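## Task

Make the keyboard's display read exactly "OUR" when the scene ends. The left-arrow key removes the most recent letter. Pressing the keyboard hard breaks it and the task fails. The keyboard must finish lying flat on the table with its keys facing up, and it counts only if it stays so without the robot holding it.

## Robot and tools

Robot: two 7-joint Kinova Gen3 arms, left_arm and right_arm, each ending in a Robotiq 2F-85 parallel gripper with a wrist camera. The names are labels only: left_arm stands on the +y side of the table (base near (-0.014, +0.386, 0) m), right_arm on the -y side (base near (+0.044, -0.422, 0) m).

Scene frame: origin on the table top midway between the arms, +x out over the table, +z up. Results print each gripper's end_effector_position (metres) and end_effector_quat_wxyz in this frame; the printed position may be slightly off, more so at long reach. That point lies between the finger pads when closed; closed fingertips stick out about 19 mm beyond it (about 6 mm when open). Gripper axes: +z runs along the fingers away from the wrist, the pads close along y. Closing pushes the tips about 13 mm further out, so keep that clearance above the table.

execute_actions(actions): a list of actions, each a table of up to 15 rows; each row lasts one 1/30 s control step, and a short table repeats its final row to fill 15 steps. Every row has 18 numbers in [-1, 1], always for both arms: left dx, dy, dz, rx, ry, rz, gripper position, force_limit, speed, then the same nine for the right arm. dx..rz are an offset, not a pose: each row is measured from that gripper's measured pose at the start of the action (for a call's first action, the last pose reported in this scene), expressed in the gripper's own axes, not in the scene frame and not from the previous row. Scale: 1.0 = 0.6 m or 180 degrees; rx, ry, rz form a single rotation vector. Each step the command is clipped to 70 mm and 16 degrees from the current measured pose, so large offsets take several actions. Position comes before orientation if both cannot be met. An empty list just returns the state and images.

Gripper numbers (absolute, not offsets): position +1 fully open (85 mm), pads touch near -0.8, -1 closes until blocked. force_limit -1/0/+1 gives roughly 20/128/235 N per pad; speed -1/0/+1 gives roughly 20/85/150 mm/s of gap change, and faster closing grips a bit harder. To keep a gripper unchanged, resend its previous three numbers; zeros are a real command. For typing, a closed gripper (position about -0.8 to -1) makes a compact tip for pressing keys.

move(target, speed, blocking): one 18-number row as above; its offsets are counted from the pose in the latest result that shows one, in gripper axes. The grippers follow straight paths that finish together, lasting 0.5 to 10 s; speed is m/s, 0.002 to 0.5 (default 0.25), turning capped at twice that in rad/s. Paths do not avoid obstacles or the other arm, and the real hand can lag, wander or overshoot the speed, especially with a nearly straight arm. Faster moves and targets set deeper past a contact press harder, so approach keys slowly with small downward offsets. blocking=false returns after 0.5 s while the motion continues; then use wait or stop before sending anything else. The result adds a "move:" line: done, off_target, moving, held or fault, plus limits (paced = the sent pose was clipped; held = a check blocked steps, after which the arm may surge fast), and each gripper's distance from its target.

wait(seconds): 0 to 10 s with both arms holding their last command; returns early if a running move finishes. stop(): brakes a running move (needs room; fingers keep going). zoom_image(camera, region): enlarges [x0, y0, x1, y1] pixels (at most 504x504) from cam_left_wrist or cam_right_wrist (both 896x504); useful to read the display or locate keys. read_manual(section) returns only licence texts. finished_scene(scene) ends scene 1 or 2 irreversibly and reports success; call it only once the display is correct and the keyboard lies flat.

Result lines: object_status 0 fingers moving, 1 blocked while opening, 2 blocked while closing (a grip), 3 reached the requested position or pads met. position_measured is in counts: 3 open, ~78 = 60 mm, ~130 = 40 mm, ~180 = 20 mm, ~230 pads together. "Hand target" is the pose the controller is currently driving toward. "pose unreachable" means the clearance check altered or blocked that arm's command. HELD in step readings marks steps where an arm's row was held back. MOTOR HOT warns from 60 °C; at 75 °C an OVER-TEMPERATURE FAULT makes the arm sag. A joint torque over its load limit (49.6 N m for the first four joints, 31.2 N m for the wrist joints) halts that arm for 10 s and drops the rest of the call.

To keep an arm still, send it the offset back to its desired pose in a reply's first call and zeros afterward. The simulation keeps running while you write replies, holding the last command.

Avoid: pressing the keyboard hard (it breaks), flipping or tilting it, knocking anything off the table, letting the arms collide or push each other, slams and hard pushes, and wrong keys (fix them with the left-arrow key).

Each tool is called after "Call:" as name(argument=value, ...), one argument or row to a line, values as JSON.

## Session

Call:
execute_actions(
  actions=[],
)

Scene clock: 0.00 s.
left_arm: end_effector_position=(+0.4172, -0.0131, +0.1114) position_measured=230 object_status=3 end_effector_quat_wxyz=(+0.164, +0.757, -0.618, +0.138) | right_arm: end_effector_position=(+0.4947, -0.4073, +0.1987) position_measured=230 object_status=3 end_effector_quat_wxyz=(-0.001, -0.015, +1.000, +0.002)
Joint positions: left_arm=[ 0.684  0.728 -0.344  1.593  0.872  0.833  3.225] | right_arm=[-0.057  0.436 -0.002  1.655 -0.003  1.052  1.516]
Joint velocities: left_arm=[0.    0.001 0.    0.001 0.001 0.    0.001] | right_arm=[-0.     0.001 -0.001  0.     0.     0.001 -0.001]
Motor temperatures (°C, as the motors report them): left_arm=[30 28 29 30 36 36 47] | right_arm=[31 35 28 29 36 39 38]
Hand target (left_arm): +0.417, -0.013, +0.111; +0.164, +0.757, -0.618, +0.138
Hand target (right_arm): +0.495, -0.407, +0.199; -0.001, -0.015, +1.000, +0.002

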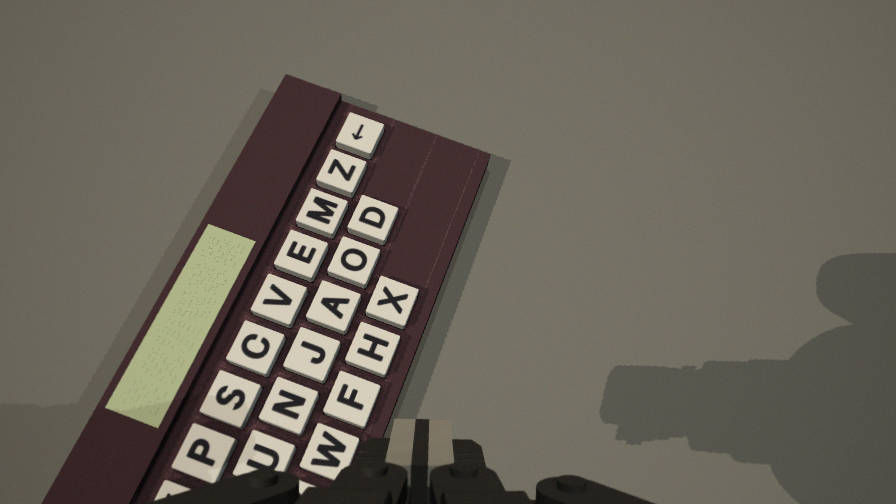

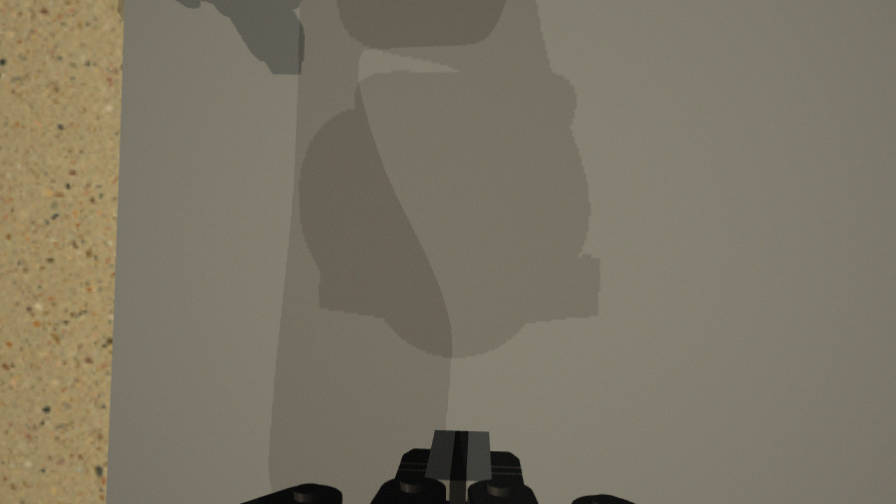

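Call:
move(
  target=[-0.05,-0.05,-0.03,0.04,-0.22,0.1,-1,0,0,0,0,0,0,0,0,-1,0,0],
  speed=0.4,
)

Scene clock: 12.77 s.
left_arm: end_effector_position=(+0.4410, +0.0271, +0.1135) position_measured=232 object_status=3 end_effector_quat_wxyz=(-0.125, +0.664, -0.735, -0.063) | right_arm: end_effector_position=(+0.4947, -0.4073, +0.1987) position_measured=232 object_status=3 end_effector_quat_wxyz=(-0.001, -0.015, +1.000, +0.002)
Joint positions: left_arm=[ 1.009  0.964 -0.648  1.115  0.26   1.26   3.57 ] | right_arm=[-0.057  0.436 -0.002  1.655 -0.003  1.052  1.516]
Joint velocities: left_arm=[ 0.004  0.01   0.005 -0.003 -0.004 -0.001  0.   ] | right_arm=[-0.    -0.001 -0.001  0.     0.    -0.    -0.001]
Motor temperatures (°C, as the motors report them): left_arm=[30 29 29 30 36 36 47] | right_arm=[31 35 28 29 36 39 38]
Hand target (left_arm): +0.441, +0.027, +0.113; +0.125, -0.663, +0.735, +0.064
Hand target (right_arm): +0.495, -0.407, +0.199; -0.001, -0.015, +1.000, +0.002
Off the commanded pose (left_arm): 0.001 m, 0 deg.
Off the commanded pose (right_arm): 0.000 m, 0 deg.
move: done
camera_calibration (this result's frames):
cam_left_wrist: T_world_to_cam=[[-0.9963, 0.0665596, -0.0543787, 0.434032], [0.0477288, 0.954617, 0.293988, -0.0304122], [0.0714785, 0.290305, -0.954261, 0.21843], [0, 0, 0, 1]] pos_world=[0.418265, -0.0632685, 0.240983]
cam_right_wrist: T_world_to_cam=[[-0.0514345, 0.998113, -0.0335392, 0.439456], [0.998654, 0.0516297, 0.00497801, -0.416926], [0.00670024, -0.033238, -0.999425, 0.327683], [0, 0, 0, 1]] pos_world=[0.436773, -0.406209, 0.344309]

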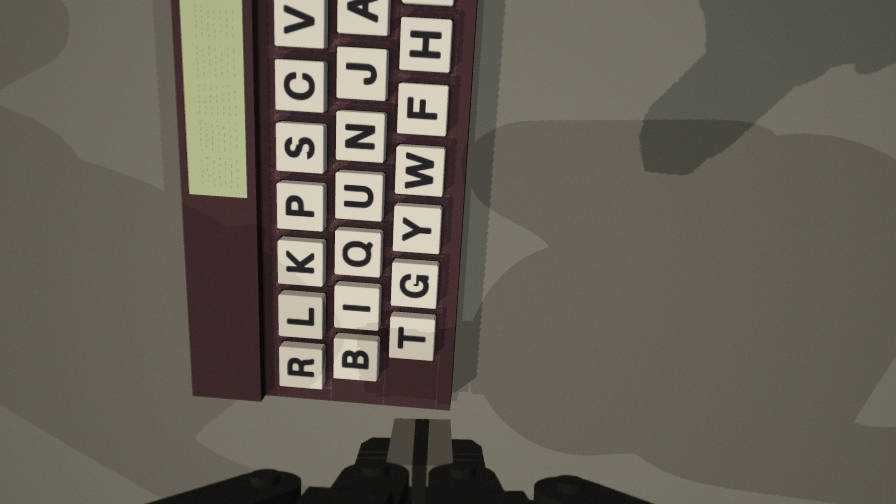

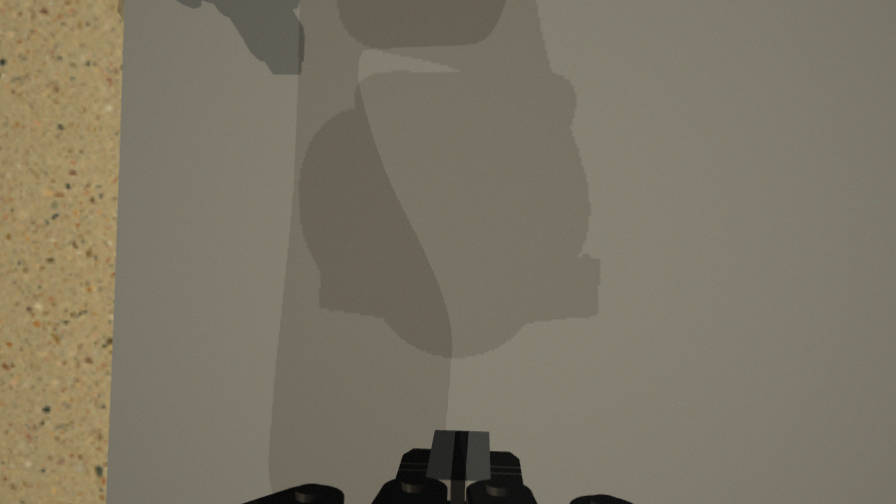

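Call:
move(
  target=[0.2137,-0.034,0.034,0,0,0,-1,0,0,-0.18,0.2,-0.17,0,0,0,-1,0,0],
)

Scene clock: 25.90 s.
left_arm: end_effector_position=(+0.4515, -0.0933, +0.0618) position_measured=232 object_status=3 end_effector_quat_wxyz=(-0.125, +0.664, -0.735, -0.063) | right_arm: end_effector_position=(+0.5989, -0.2842, +0.3010) position_measured=232 object_status=3 end_effector_quat_wxyz=(-0.001, -0.015, +1.000, +0.002)
Joint positions: left_arm=[ 0.957  1.277 -0.59   0.494  0.305  1.549  3.785] | right_arm=[-0.253  0.656 -0.011  0.934  0.002  1.552  1.313]
Joint velocities: left_arm=[-0.008  0.014  0.002 -0.009 -0.002  0.003 -0.   ] | right_arm=[-0.002  0.012 -0.    -0.006  0.     0.002 -0.   ]
Motor temperatures (°C, as the motors report them): left_arm=[30 29 29 30 36 36 47] | right_arm=[31 36 28 29 36 39 38]
Hand target (left_arm): +0.452, -0.093, +0.061; +0.125, -0.664, +0.735, +0.064
Hand target (right_arm): +0.599, -0.284, +0.300; -0.001, -0.015, +1.000, +0.002
Off the commanded pose (left_arm): 0.001 m, 0 deg.
Off the commanded pose (right_arm): 0.001 m, 0 deg.
move: done
camera_calibration (this result's frames):
cam_left_wrist: T_world_to_cam=[[-0.996248, 0.0671313, -0.0546113, 0.449758], [0.0482542, 0.954776, 0.293385, 0.098972], [0.0718368, 0.289649, -0.954433, 0.203133], [0, 0, 0, 1]] pos_world=[0.428702, -0.183526, 0.189402]
cam_right_wrist: T_world_to_cam=[[-0.0524871, 0.998093, -0.0324921, 0.325699], [0.998598, 0.0526824, 0.00518469, -0.527583], [0.00688657, -0.0321744, -0.999459, 0.433522], [0, 0, 0, 1]] pos_world=[0.540953, -0.283335, 0.446605]

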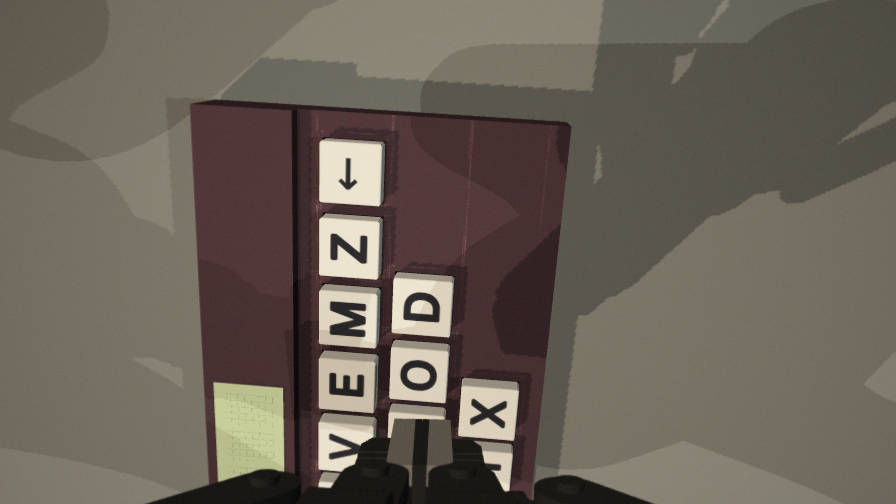

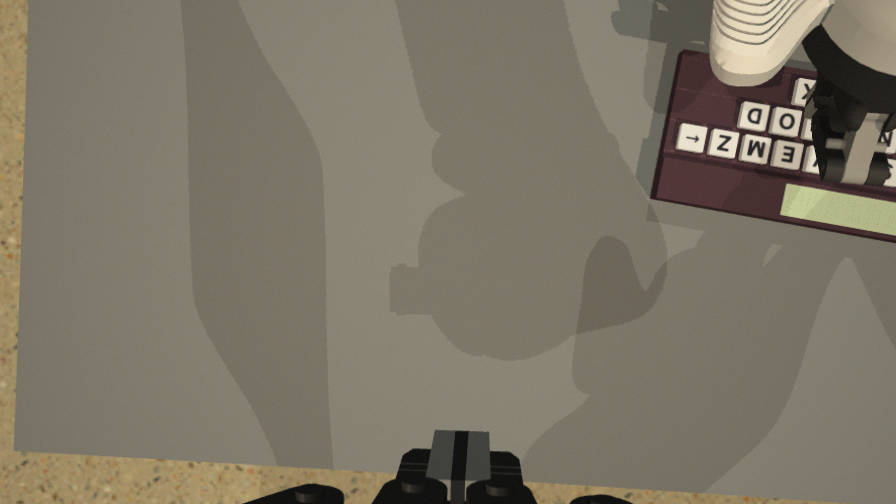

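Call:
move(
  target=[0.0125,-0.003,0.0138,0,0,0,-1,0,0,0,0.05,0,-0.09,0,0,-1,0,0],
)

Scene clock: 36.63 s.
left_arm: end_effector_position=(+0.4534, -0.0986, +0.0521) position_measured=232 object_status=3 end_effector_quat_wxyz=(-0.125, +0.664, -0.735, -0.063) | right_arm: end_effector_position=(+0.5980, -0.2538, +0.3014) position_measured=232 object_status=3 end_effector_quat_wxyz=(-0.003, -0.015, +0.990, +0.143)
Joint positions: left_arm=[ 0.947  1.31  -0.586  0.444  0.308  1.564  3.8  ] | right_arm=[-0.107  0.633 -0.111  1.014 -0.219  1.445  1.401]
Joint velocities: left_arm=[-0.001  0.002  0.    -0.001 -0.     0.     0.001] | right_arm=[ 0.008 -0.001  0.007  0.001 -0.003  0.     0.002]
Motor temperatures (°C, as the motors report them): left_arm=[30 30 29 30 36 36 47] | right_arm=[31 36 28 29 36 39 38]
Hand target (left_arm): +0.453, -0.099, +0.052; +0.125, -0.664, +0.735, +0.063
Hand target (right_arm): +0.598, -0.254, +0.301; -0.003, -0.015, +0.990, +0.143
Off the commanded pose (left_arm): 0.000 m, 0 deg.
Off the commanded pose (right_arm): 0.000 m, 0 deg.
move: done
camera_calibration (this result's frames):
cam_left_wrist: T_world_to_cam=[[-0.996243, 0.0671709, -0.0546661, 0.451521], [0.0482828, 0.954801, 0.293298, 0.106794], [0.0718963, 0.289557, -0.954457, 0.195213], [0, 0, 0, 1]] pos_world=[0.430633, -0.188821, 0.179683]
cam_right_wrist: T_world_to_cam=[[-0.0516534, 0.96746, 0.247694, 0.202601], [0.998664, 0.0503597, 0.0115602, -0.530837], [-0.00128979, 0.24796, -0.968769, 0.501628], [0, 0, 0, 1]] pos_world=[0.54124, -0.293659, 0.441916]

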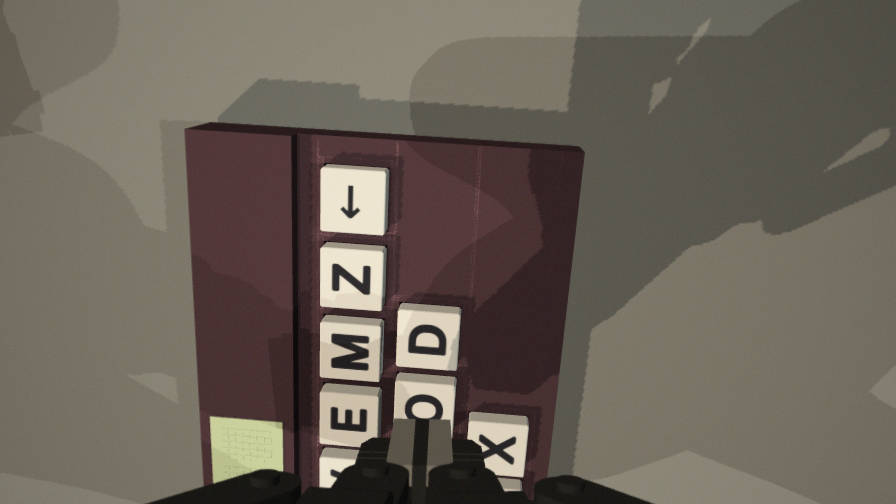

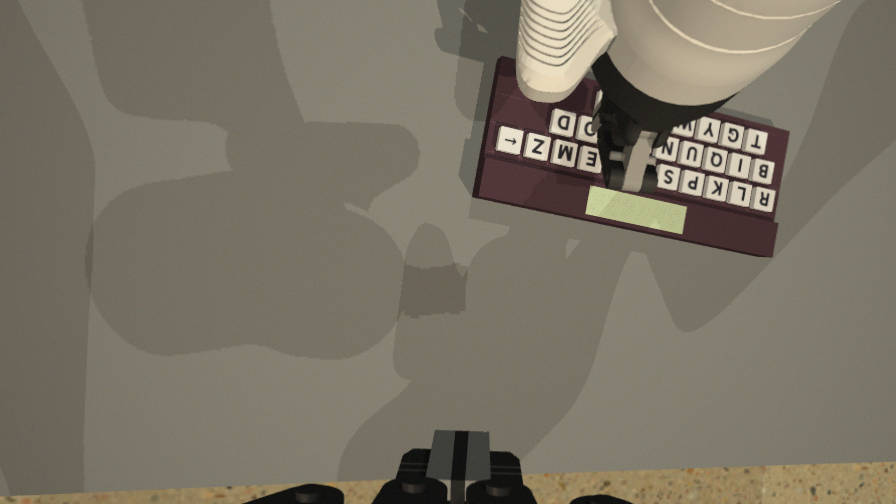

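Down 6 mm.

Call:
move(
  target=[0.0027,0.0007,0.0096,0,0,0,-1,0,0,0,0,0,0,0,0,-1,0,0],
  speed=0.015,
)

Call:
move(
  target=[0.0011,0.0003,0.004,0,0,0,-1,0,0,0,0,0,0,0,0,-1,0,0],
  speed=0.01,
)

Scene clock: 42.77 s.
left_arm: end_effector_position=(+0.4535, -0.0986, +0.0461) position_measured=232 object_status=3 end_effector_quat_wxyz=(-0.125, +0.664, -0.735, -0.063) | right_arm: end_effector_position=(+0.5980, -0.2539, +0.3014) position_measured=232 object_status=3 end_effector_quat_wxyz=(-0.003, -0.015, +0.990, +0.143)
Joint positions: left_arm=[ 0.949  1.316 -0.586  0.45   0.309  1.552  3.8  ] | right_arm=[-0.107  0.633 -0.111  1.014 -0.218  1.445  1.401]
Joint velocities: left_arm=[ 0.     0.    -0.001 -0.002  0.001  0.    -0.   ] | right_arm=[ 0.  0. -0. -0. -0. -0.  0.]
Motor temperatures (°C, as the motors report them): left_arm=[30 30 29 30 36 36 47] | right_arm=[31 36 28 29 36 39 38]
Hand target (left_arm): +0.453, -0.099, +0.046; +0.125, -0.664, +0.735, +0.063
Hand target (right_arm): +0.598, -0.254, +0.301; -0.003, -0.015, +0.990, +0.143
Off the commanded pose (left_arm): 0.000 m, 0 deg.
Off the commanded pose (right_arm): 0.000 m, 0 deg.
move: done
camera_calibration (this result's frames):
cam_left_wrist: T_world_to_cam=[[-0.996245, 0.0671259, -0.0546743, 0.451226], [0.0482367, 0.954801, 0.293306, 0.108576], [0.0718915, 0.289568, -0.954454, 0.189489], [0, 0, 0, 1]] pos_world=[0.430672, -0.188827, 0.173683]
cam_right_wrist: T_world_to_cam=[[-0.0516474, 0.967461, 0.247694, 0.2026], [0.998665, 0.0503533, 0.0115611, -0.530841], [-0.00128732, 0.247961, -0.968769, 0.501627], [0, 0, 0, 1]] pos_world=[0.541241, -0.293662, 0.441915]

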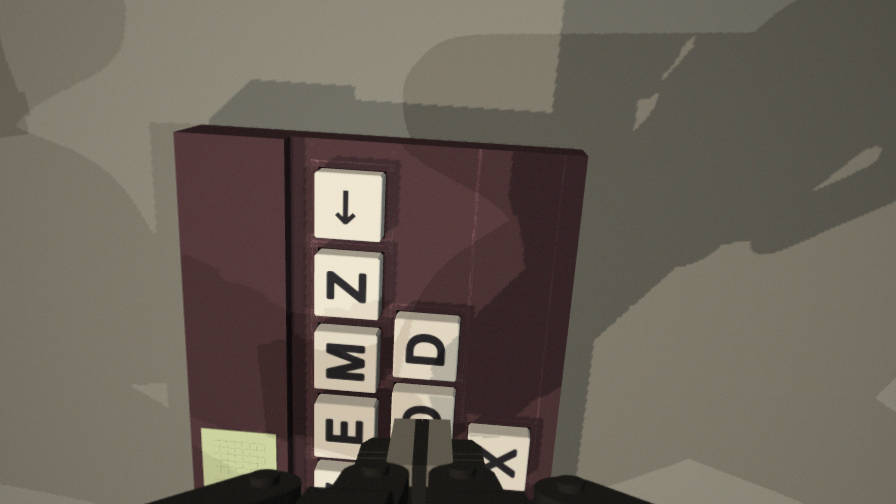

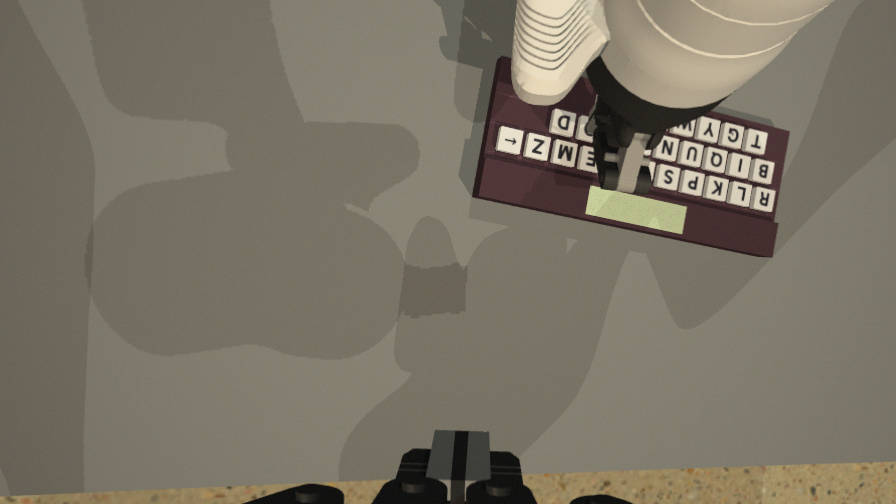

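Scene clock: 43.47 s.
left_arm: end_effector_position=(+0.4535, -0.0986, +0.0436) position_measured=232 object_status=3 end_effector_quat_wxyz=(-0.125, +0.664, -0.735, -0.063) | right_arm: end_effector_position=(+0.5980, -0.2539, +0.3014) position_measured=232 object_status=3 end_effector_quat_wxyz=(-0.003, -0.015, +0.990, +0.143)
Joint positions: left_arm=[ 0.949  1.318 -0.586  0.453  0.31   1.548  3.801] | right_arm=[-0.107  0.633 -0.111  1.014 -0.218  1.445  1.401]
Joint velocities: left_arm=[-0.     0.    -0.001  0.001 -0.002 -0.001  0.   ] | right_arm=[-0.    -0.001  0.001 -0.     0.    -0.001 -0.   ]
Motor temperatures (°C, as the motors report them): left_arm=[30 30 29 30 36 36 47] | right_arm=[31 36 28 29 36 39 38]
Hand target (left_arm): +0.453, -0.099, +0.044; +0.125, -0.664, +0.735, +0.063
Hand target (right_arm): +0.598, -0.254, +0.301; -0.003, -0.015, +0.990, +0.143
Off the commanded pose (left_arm): 0.000 m, 0 deg.
Off the commanded pose (right_arm): 0.000 m, 0 deg.
move: done
camera_calibration (this result's frames):
cam_left_wrist: T_world_to_cam=[[-0.996246, 0.0671083, -0.0546795, 0.4511], [0.0482181, 0.954801, 0.293308, 0.109304], [0.0718914, 0.289571, -0.954453, 0.187103], [0, 0, 0, 1]] pos_world=[0.430685, -0.188815, 0.171187]
cam_right_wrist: T_world_to_cam=[[-0.0516469, 0.967461, 0.247695, 0.2026], [0.998665, 0.0503527, 0.0115613, -0.530842], [-0.00128698, 0.247961, -0.968769, 0.501626], [0, 0, 0, 1]] pos_world=[0.541242, -0.293662, 0.441914]

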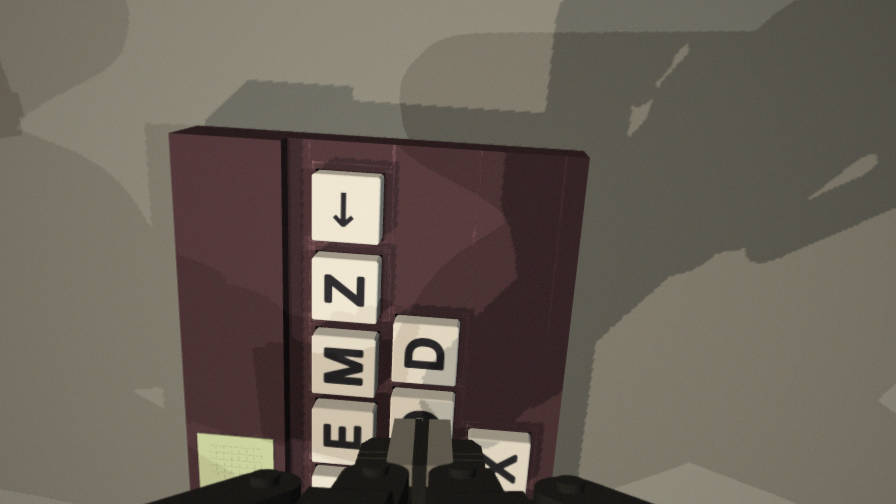

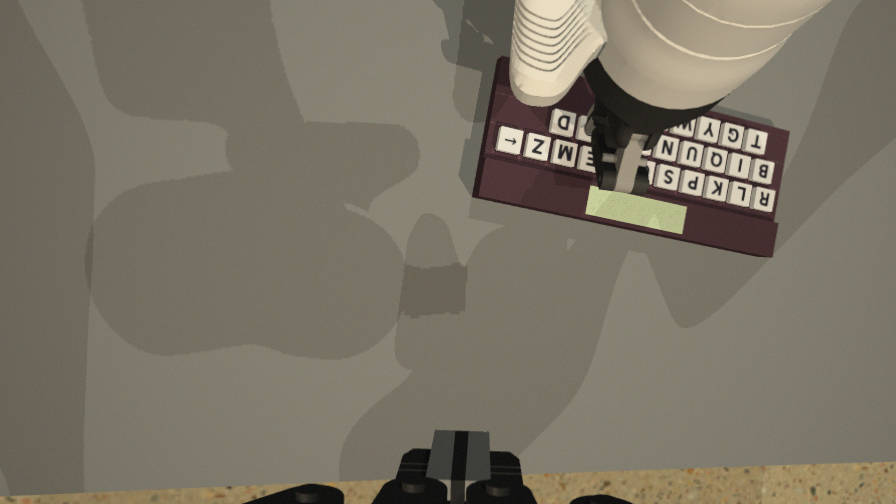

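Call:
move(
  target=[0.0009,0.0003,0.0032,0,0,0,-1,0,0,0,0,0,0,0,0,-1,0,0],
  speed=0.01,
)

Scene clock: 50.43 s.
left_arm: end_effector_position=(+0.4534, -0.0986, +0.0416) position_measured=232 object_status=3 end_effector_quat_wxyz=(-0.125, +0.664, -0.735, -0.063) | right_arm: end_effector_position=(+0.5980, -0.2539, +0.3014) position_measured=232 object_status=3 end_effector_quat_wxyz=(-0.003, -0.015, +0.990, +0.143)
Joint positions: left_arm=[ 0.95   1.32  -0.586  0.455  0.31   1.544  3.801] | right_arm=[-0.107  0.633 -0.111  1.014 -0.218  1.445  1.401]
Joint velocities: left_arm=[-0.    -0.     0.001 -0.     0.001 -0.    -0.   ] | right_arm=[ 0.001  0.     0.     0.001 -0.001  0.002 -0.002]
Motor temperatures (°C, as the motors report them): left_arm=[30 31 29 30 36 36 47] | right_arm=[31 36 28 29 36 39 38]
Hand target (left_arm): +0.453, -0.099, +0.042; +0.125, -0.664, +0.735, +0.063
Hand target (right_arm): +0.598, -0.254, +0.301; -0.003, -0.015, +0.990, +0.143
Off the commanded pose (left_arm): 0.000 m, 0 deg.
Off the commanded pose (right_arm): 0.000 m, 0 deg.
move: done
camera_calibration (this result's frames):
cam_left_wrist: T_world_to_cam=[[-0.996247, 0.0670937, -0.0546843, 0.450963], [0.0482026, 0.954802, 0.29331, 0.109897], [0.0718918, 0.289573, -0.954452, 0.185192], [0, 0, 0, 1]] pos_world=[0.430659, -0.188813, 0.169184]
cam_right_wrist: T_world_to_cam=[[-0.0516464, 0.967461, 0.247695, 0.2026], [0.998665, 0.0503522, 0.0115614, -0.530843], [-0.00128676, 0.247961, -0.968769, 0.501624], [0, 0, 0, 1]] pos_world=[0.541243, -0.293662, 0.441913]

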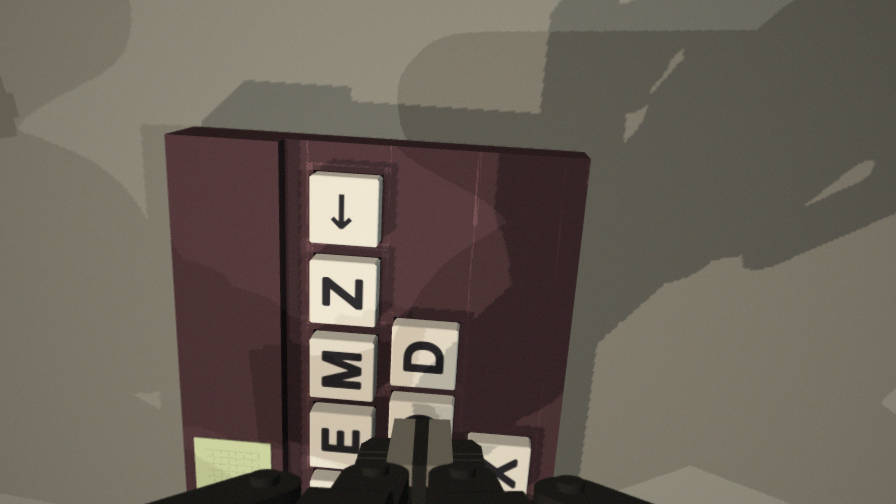

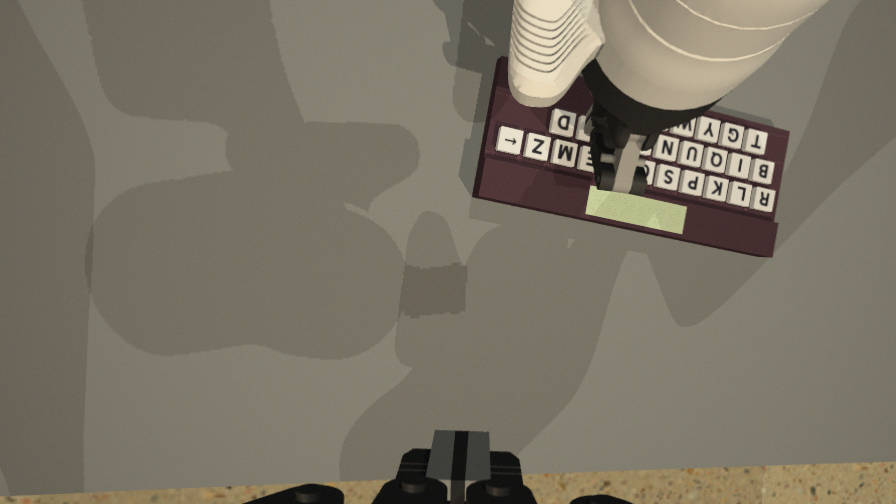

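Call:
move(
  target=[0.0009,0,0.0032,0,0,0,-1,0,0,0,0,0,0,0,0,-1,0,0],
  speed=0.01,
)

Scene clock: 54.33 s.
left_arm: end_effector_position=(+0.4536, -0.0986, +0.0396) position_measured=232 object_status=3 end_effector_quat_wxyz=(-0.125, +0.664, -0.735, -0.063) | right_arm: end_effector_position=(+0.5980, -0.2539, +0.3014) position_measured=232 object_status=3 end_effector_quat_wxyz=(-0.003, -0.015, +0.990, +0.143)
Joint positions: left_arm=[ 0.949  1.323 -0.585  0.455  0.311  1.541  3.802] | right_arm=[-0.107  0.633 -0.111  1.014 -0.218  1.445  1.401]
Joint velocities: left_arm=[-0.     0.001  0.001 -0.001 -0.001 -0.     0.001] | right_arm=[-0.     0.     0.     0.     0.    -0.001  0.   ]
Motor temperatures (°C, as the motors report them): left_arm=[30 31 29 30 36 36 47] | right_arm=[31 36 28 29 36 39 38]
Hand target (left_arm): +0.454, -0.099, +0.040; +0.125, -0.664, +0.735, +0.063
Hand target (right_arm): +0.598, -0.254, +0.301; -0.003, -0.015, +0.990, +0.143
Off the commanded pose (left_arm): 0.000 m, 0 deg.
Off the commanded pose (right_arm): 0.000 m, 0 deg.
move: done
camera_calibration (this result's frames):
cam_left_wrist: T_world_to_cam=[[-0.996247, 0.0670843, -0.0546915, 0.451004], [0.0481919, 0.954804, 0.293305, 0.110498], [0.0718958, 0.289568, -0.954453, 0.183292], [0, 0, 0, 1]] pos_world=[0.430809, -0.188835, 0.1672]
cam_right_wrist: T_world_to_cam=[[-0.0516457, 0.967461, 0.247695, 0.2026], [0.998665, 0.0503515, 0.0115614, -0.530844], [-0.00128663, 0.247961, -0.968769, 0.501623], [0, 0, 0, 1]] pos_world=[0.541244, -0.293662, 0.441912]

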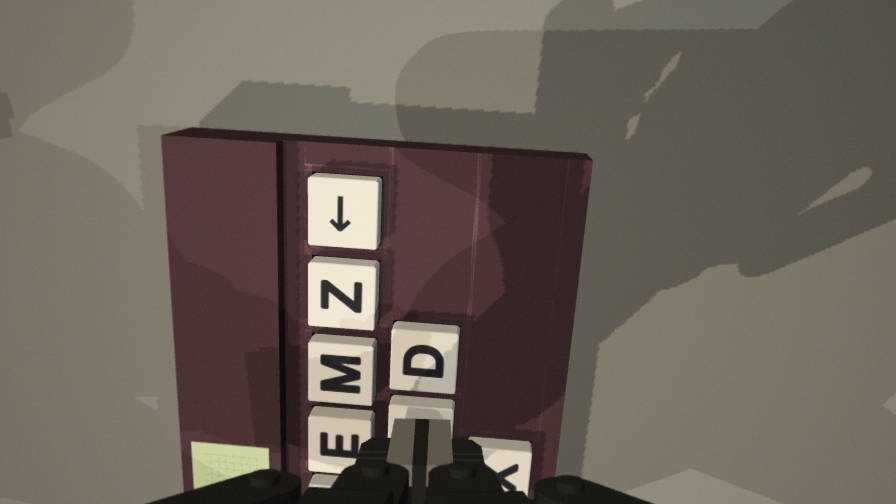

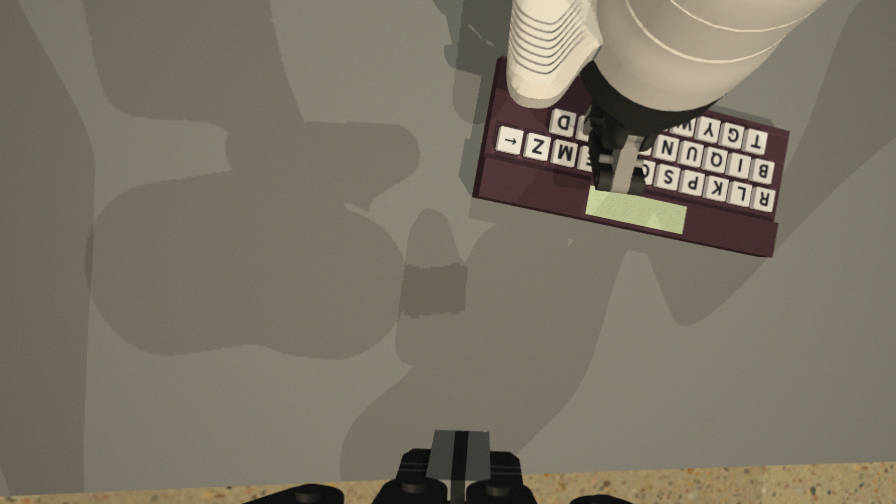

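Call:
move(
  target=[0,0,0.0034,0,0,0,-1,0,0,0,0,0,0,0,0,-1,0,0],
  speed=0.01,
)

Scene clock: 61.77 s.
left_arm: end_effector_position=(+0.4538, -0.0981, +0.0378) position_measured=232 object_status=3 end_effector_quat_wxyz=(-0.125, +0.664, -0.735, -0.063) | right_arm: end_effector_position=(+0.5980, -0.2539, +0.3014) position_measured=232 object_status=3 end_effector_quat_wxyz=(-0.003, -0.015, +0.990, +0.143)
Joint positions: left_arm=[ 0.95   1.324 -0.586  0.46   0.311  1.535  3.801] | right_arm=[-0.107  0.633 -0.111  1.014 -0.218  1.445  1.401]
Joint velocities: left_arm=[ 0.     0.001 -0.001  0.     0.001 -0.     0.   ] | right_arm=[ 0.     0.     0.     0.    -0.001  0.001  0.   ]
Motor temperatures (°C, as the motors report them): left_arm=[30 32 29 30 36 36 47] | right_arm=[31 36 28 29 36 39 38]
Hand target (left_arm): +0.454, -0.098, +0.038; +0.125, -0.664, +0.735, +0.063
Hand target (right_arm): +0.598, -0.254, +0.301; -0.003, -0.015, +0.990, +0.143
Off the commanded pose (left_arm): 0.000 m, 0 deg.
Off the commanded pose (right_arm): 0.000 m, 0 deg.
move: done
camera_calibration (this result's frames):
cam_left_wrist: T_world_to_cam=[[-0.99624, 0.0671124, -0.0547924, 0.45109], [0.0481975, 0.954836, 0.293198, 0.110579], [0.071995, 0.289455, -0.95448, 0.181312], [0, 0, 0, 1]] pos_world=[0.431011, -0.18834, 0.165353]
cam_right_wrist: T_world_to_cam=[[-0.051645, 0.967461, 0.247695, 0.2026], [0.998665, 0.0503508, 0.0115613, -0.530846], [-0.00128656, 0.247961, -0.968769, 0.501622], [0, 0, 0, 1]] pos_world=[0.541245, -0.293662, 0.44191]

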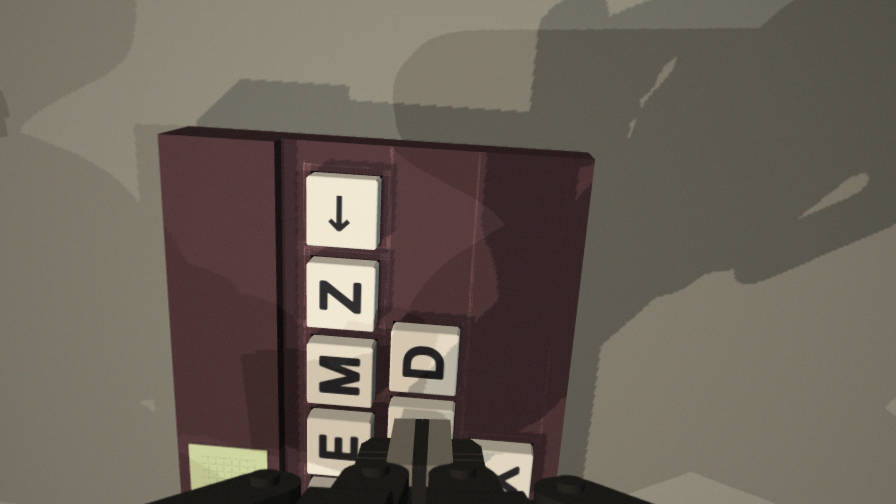

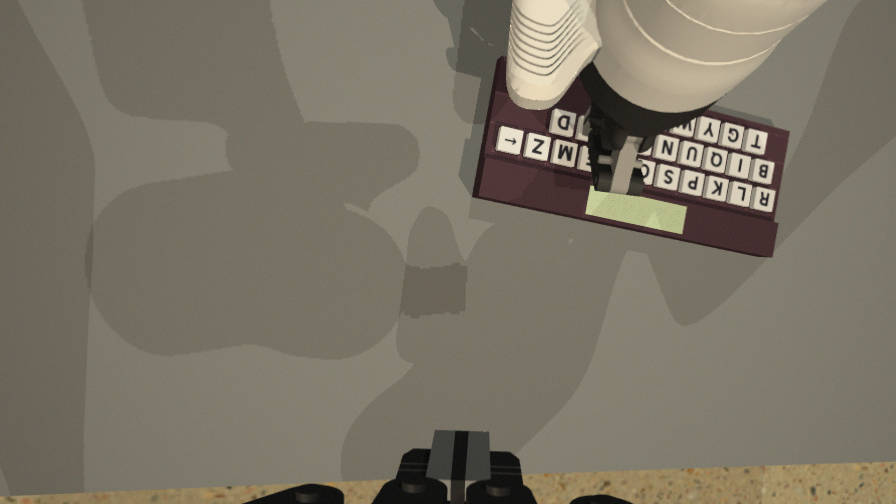

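Call:
move(
  target=[0.0006,0,0.0026,0,0,0,-1,0,0,0,0,0,0,0,0,-1,0,0],
  speed=0.01,
)

Scene clock: 65.40 s.
left_arm: end_effector_position=(+0.4539, -0.0981, +0.0364) position_measured=232 object_status=3 end_effector_quat_wxyz=(-0.125, +0.664, -0.735, -0.063) | right_arm: end_effector_position=(+0.5980, -0.2539, +0.3014) position_measured=232 object_status=3 end_effector_quat_wxyz=(-0.003, -0.015, +0.990, +0.143)
Joint positions: left_arm=[ 0.95   1.325 -0.585  0.461  0.311  1.533  3.801] | right_arm=[-0.107  0.633 -0.111  1.014 -0.218  1.445  1.401]
Joint velocities: left_arm=[-0.     0.    -0.    -0.    -0.     0.001 -0.001] | right_arm=[-0.    -0.001  0.001 -0.     0.     0.     0.002]
Motor temperatures (°C, as the motors report them): left_arm=[30 32 29 30 36 36 47] | right_arm=[31 36 28 29 36 39 38]
Hand target (left_arm): +0.454, -0.098, +0.036; +0.125, -0.664, +0.735, +0.063
Hand target (right_arm): +0.598, -0.254, +0.301; -0.003, -0.015, +0.990, +0.143
Off the commanded pose (left_arm): 0.000 m, 0 deg.
Off the commanded pose (right_arm): 0.000 m, 0 deg.
move: done
camera_calibration (this result's frames):
cam_left_wrist: T_world_to_cam=[[-0.996225, 0.0671832, -0.054983, 0.451155], [0.0482267, 0.954903, 0.292977, 0.111012], [0.0721865, 0.289219, -0.954537, 0.179924], [0, 0, 0, 1]] pos_world=[0.43111, -0.188354, 0.164026]
cam_right_wrist: T_world_to_cam=[[-0.0516442, 0.967461, 0.247695, 0.2026], [0.998665, 0.0503499, 0.0115612, -0.530847], [-0.00128645, 0.247961, -0.968769, 0.501621], [0, 0, 0, 1]] pos_world=[0.541246, -0.293662, 0.441909]

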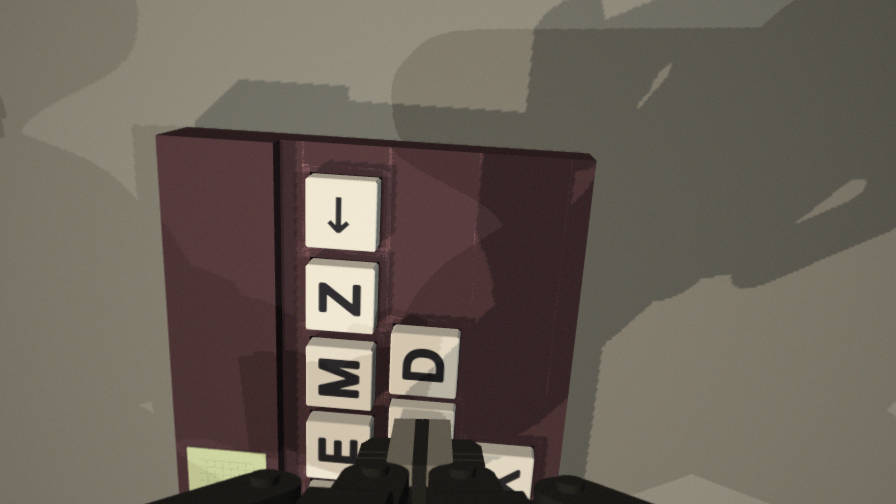

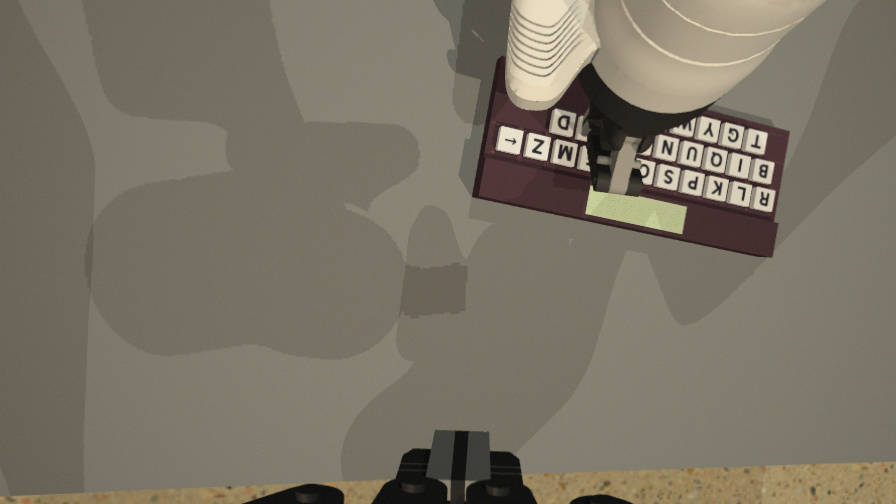

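In contact now.

Call:
move(
  target=[0.0006,0,0.0024,0,0,0,-1,0,0,0,0,0,0,0,0,-1,0,0],
  speed=0.01,
)

Scene clock: 74.40 s.
left_arm: end_effector_position=(+0.4541, -0.0982, +0.0353) position_measured=232 object_status=3 end_effector_quat_wxyz=(-0.125, +0.664, -0.735, -0.063) | right_arm: end_effector_position=(+0.5980, -0.2539, +0.3014) position_measured=232 object_status=3 end_effector_quat_wxyz=(-0.003, -0.015, +0.990, +0.143)
Joint positions: left_arm=[ 0.95   1.326 -0.585  0.462  0.311  1.53   3.801] | right_arm=[-0.107  0.633 -0.111  1.014 -0.218  1.445  1.401]
Joint velocities: left_arm=[-0.001 -0.    -0.     0.001 -0.     0.     0.   ] | right_arm=[-0.     0.    -0.    -0.001 -0.     0.001  0.   ]
Motor temperatures (°C, as the motors report them): left_arm=[30 32 29 30 36 36 47] | right_arm=[31 36 28 29 36 39 38]
Hand target (left_arm): +0.454, -0.098, +0.035; +0.125, -0.664, +0.735, +0.063
Hand target (right_arm): +0.598, -0.254, +0.301; -0.003, -0.015, +0.990, +0.143
Off the commanded pose (left_arm): 0.000 m, 0 deg.
Off the commanded pose (right_arm): 0.000 m, 0 deg.
move: done
camera_calibration (this result's frames):
cam_left_wrist: T_world_to_cam=[[-0.996204, 0.0672562, -0.0552651, 0.451244], [0.048236, 0.954988, 0.292697, 0.11144], [0.0724632, 0.28892, -0.954607, 0.178723], [0, 0, 0, 1]] pos_world=[0.431204, -0.188409, 0.16293]
cam_right_wrist: T_world_to_cam=[[-0.0516435, 0.967461, 0.247695, 0.202599], [0.998665, 0.0503493, 0.0115612, -0.530848], [-0.00128625, 0.247962, -0.968769, 0.50162], [0, 0, 0, 1]] pos_world=[0.541247, -0.293661, 0.441908]

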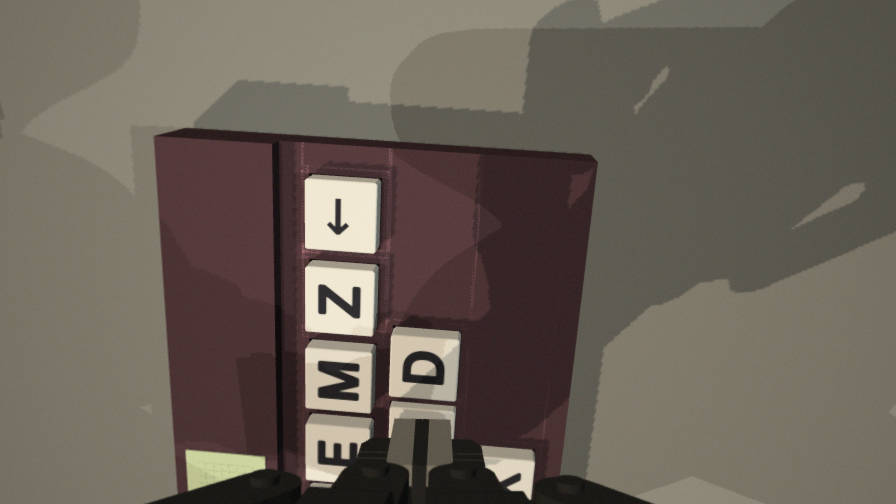

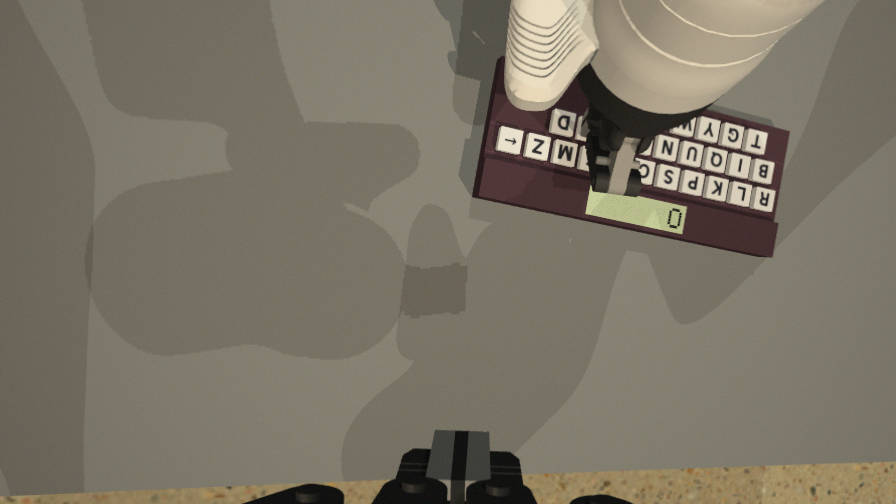

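Call:
move(
  target=[-0.004,-0.0011,-0.0144,0,0,0,-1,0,0,0,0,0,0,0,0,-1,0,0],
  speed=0.05,
)

Call:
move(
  target=[-0.128,-0.0053,0.036,0,0,0,-1,0,0,0,0,0,0,0,0,-1,0,0],
  speed=0.1,
)

Scene clock: 79.97 s.
left_arm: end_effector_position=(+0.4540, -0.0983, +0.0443) position_measured=232 object_status=3 end_effector_quat_wxyz=(-0.125, +0.664, -0.735, -0.063) | right_arm: end_effector_position=(+0.5980, -0.2539, +0.3014) position_measured=232 object_status=3 end_effector_quat_wxyz=(-0.003, -0.015, +0.990, +0.143)
Joint positions: left_arm=[ 0.948  1.317 -0.586  0.454  0.309  1.547  3.8  ] | right_arm=[-0.107  0.633 -0.111  1.014 -0.218  1.445  1.401]
Joint velocities: left_arm=[-0.001 -0.     0.001 -0.001 -0.    -0.    -0.   ] | right_arm=[ 0.     0.003  0.001 -0.    -0.001  0.002 -0.001]
Motor temperatures (°C, as the motors report them): left_arm=[30 32 29 30 36 36 47] | right_arm=[31 37 28 29 36 39 38]
Hand target (left_arm): +0.454, -0.098, +0.044; +0.125, -0.664, +0.735, +0.063
Hand target (right_arm): +0.598, -0.254, +0.301; -0.003, -0.015, +0.990, +0.143
Off the commanded pose (left_arm): 0.000 m, 0 deg.
Off the commanded pose (right_arm): 0.000 m, 0 deg.
move: done
camera_calibration (this result's frames):
cam_left_wrist: T_world_to_cam=[[-0.9962, 0.0673215, -0.0552576, 0.451717], [0.048302, 0.954989, 0.292682, 0.108799], [0.0724742, 0.2889, -0.954612, 0.187308], [0, 0, 0, 1]] pos_world=[0.431171, -0.188426, 0.171924]
cam_right_wrist: T_world_to_cam=[[-0.0516432, 0.967461, 0.247696, 0.202599], [0.998665, 0.0503489, 0.0115614, -0.530849], [-0.00128599, 0.247962, -0.968769, 0.501618], [0, 0, 0, 1]] pos_world=[0.541248, -0.293661, 0.441907]

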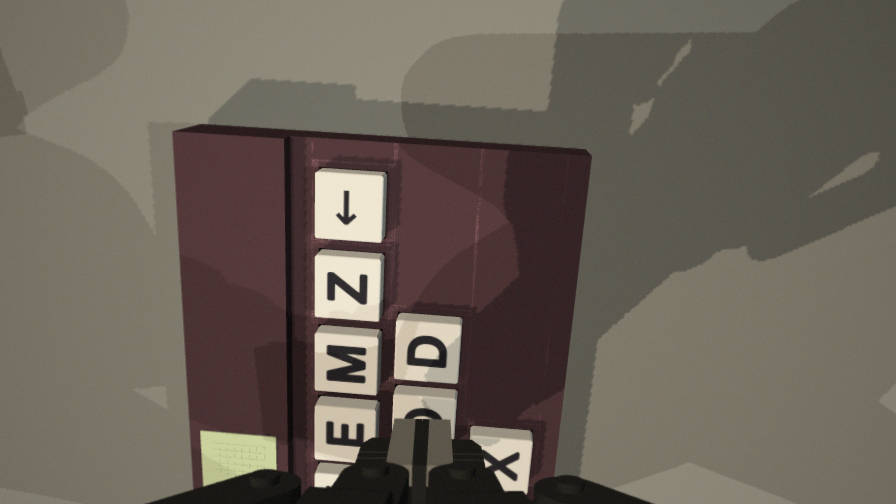

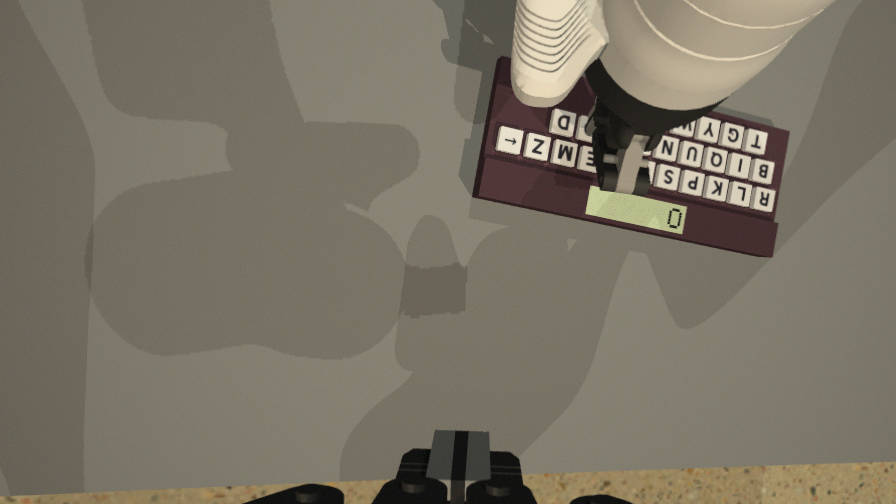

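Scene clock: 81.10 s.
left_arm: end_effector_position=(+0.4664, -0.0193, +0.0438) position_measured=232 object_status=3 end_effector_quat_wxyz=(-0.125, +0.664, -0.735, -0.063) | right_arm: end_effector_position=(+0.5980, -0.2539, +0.3014) position_measured=232 object_status=3 end_effector_quat_wxyz=(-0.003, -0.015, +0.990, +0.143)
Joint positions: left_arm=[ 0.963  1.159 -0.609  0.886  0.3    1.288  3.641] | right_arm=[-0.107  0.633 -0.111  1.014 -0.218  1.445  1.401]
Joint velocities: left_arm=[ 0.004 -0.007 -0.     0.003  0.001 -0.    -0.001] | right_arm=[ 0.    -0.003  0.    -0.001 -0.     0.001  0.001]
Motor temperatures (°C, as the motors report them): left_arm=[30 32 29 30 36 36 47] | right_arm=[31 37 28 29 36 39 38]
Hand target (left_arm): +0.466, -0.019, +0.044; +0.125, -0.664, +0.735, +0.062
Hand target (right_arm): +0.598, -0.254, +0.301; -0.003, -0.015, +0.990, +0.143
Off the commanded pose (left_arm): 0.000 m, 0 deg.
Off the commanded pose (right_arm): 0.000 m, 0 deg.
move: done
camera_calibration (this result's frames):
cam_left_wrist: T_world_to_cam=[[-0.996233, 0.0669562, -0.0551148, 0.458636], [0.0479741, 0.954928, 0.292935, 0.033035], [0.0722445, 0.289187, -0.954543, 0.163226], [0, 0, 0, 1]] pos_world=[0.443531, -0.109457, 0.171407]
cam_right_wrist: T_world_to_cam=[[-0.0516427, 0.96746, 0.247696, 0.202599], [0.998665, 0.0503483, 0.0115615, -0.53085], [-0.00128578, 0.247962, -0.968769, 0.501617], [0, 0, 0, 1]] pos_world=[0.541249, -0.293661, 0.441906]

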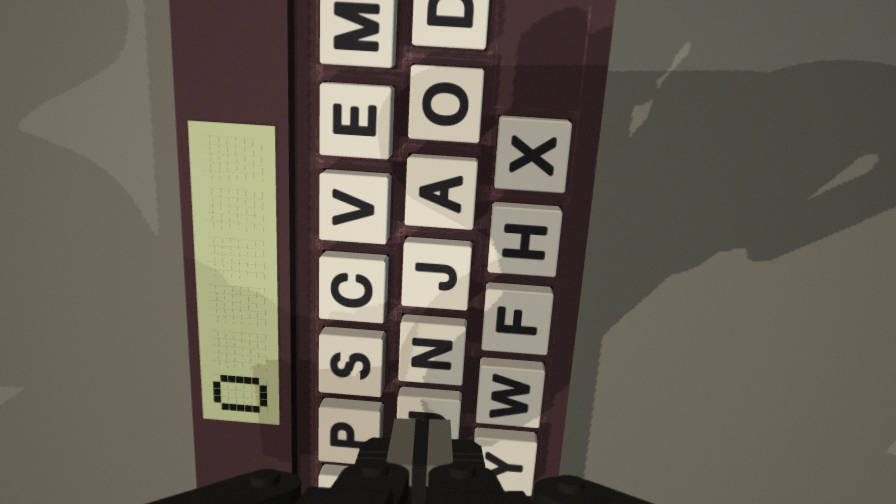

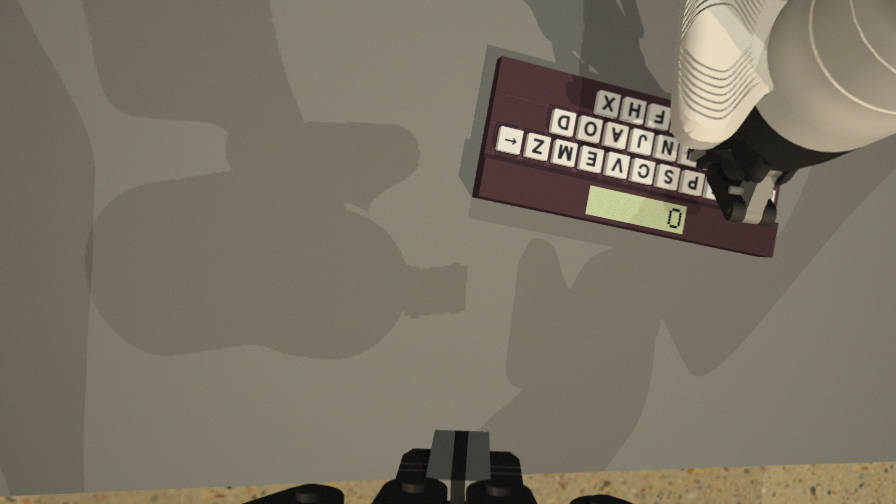

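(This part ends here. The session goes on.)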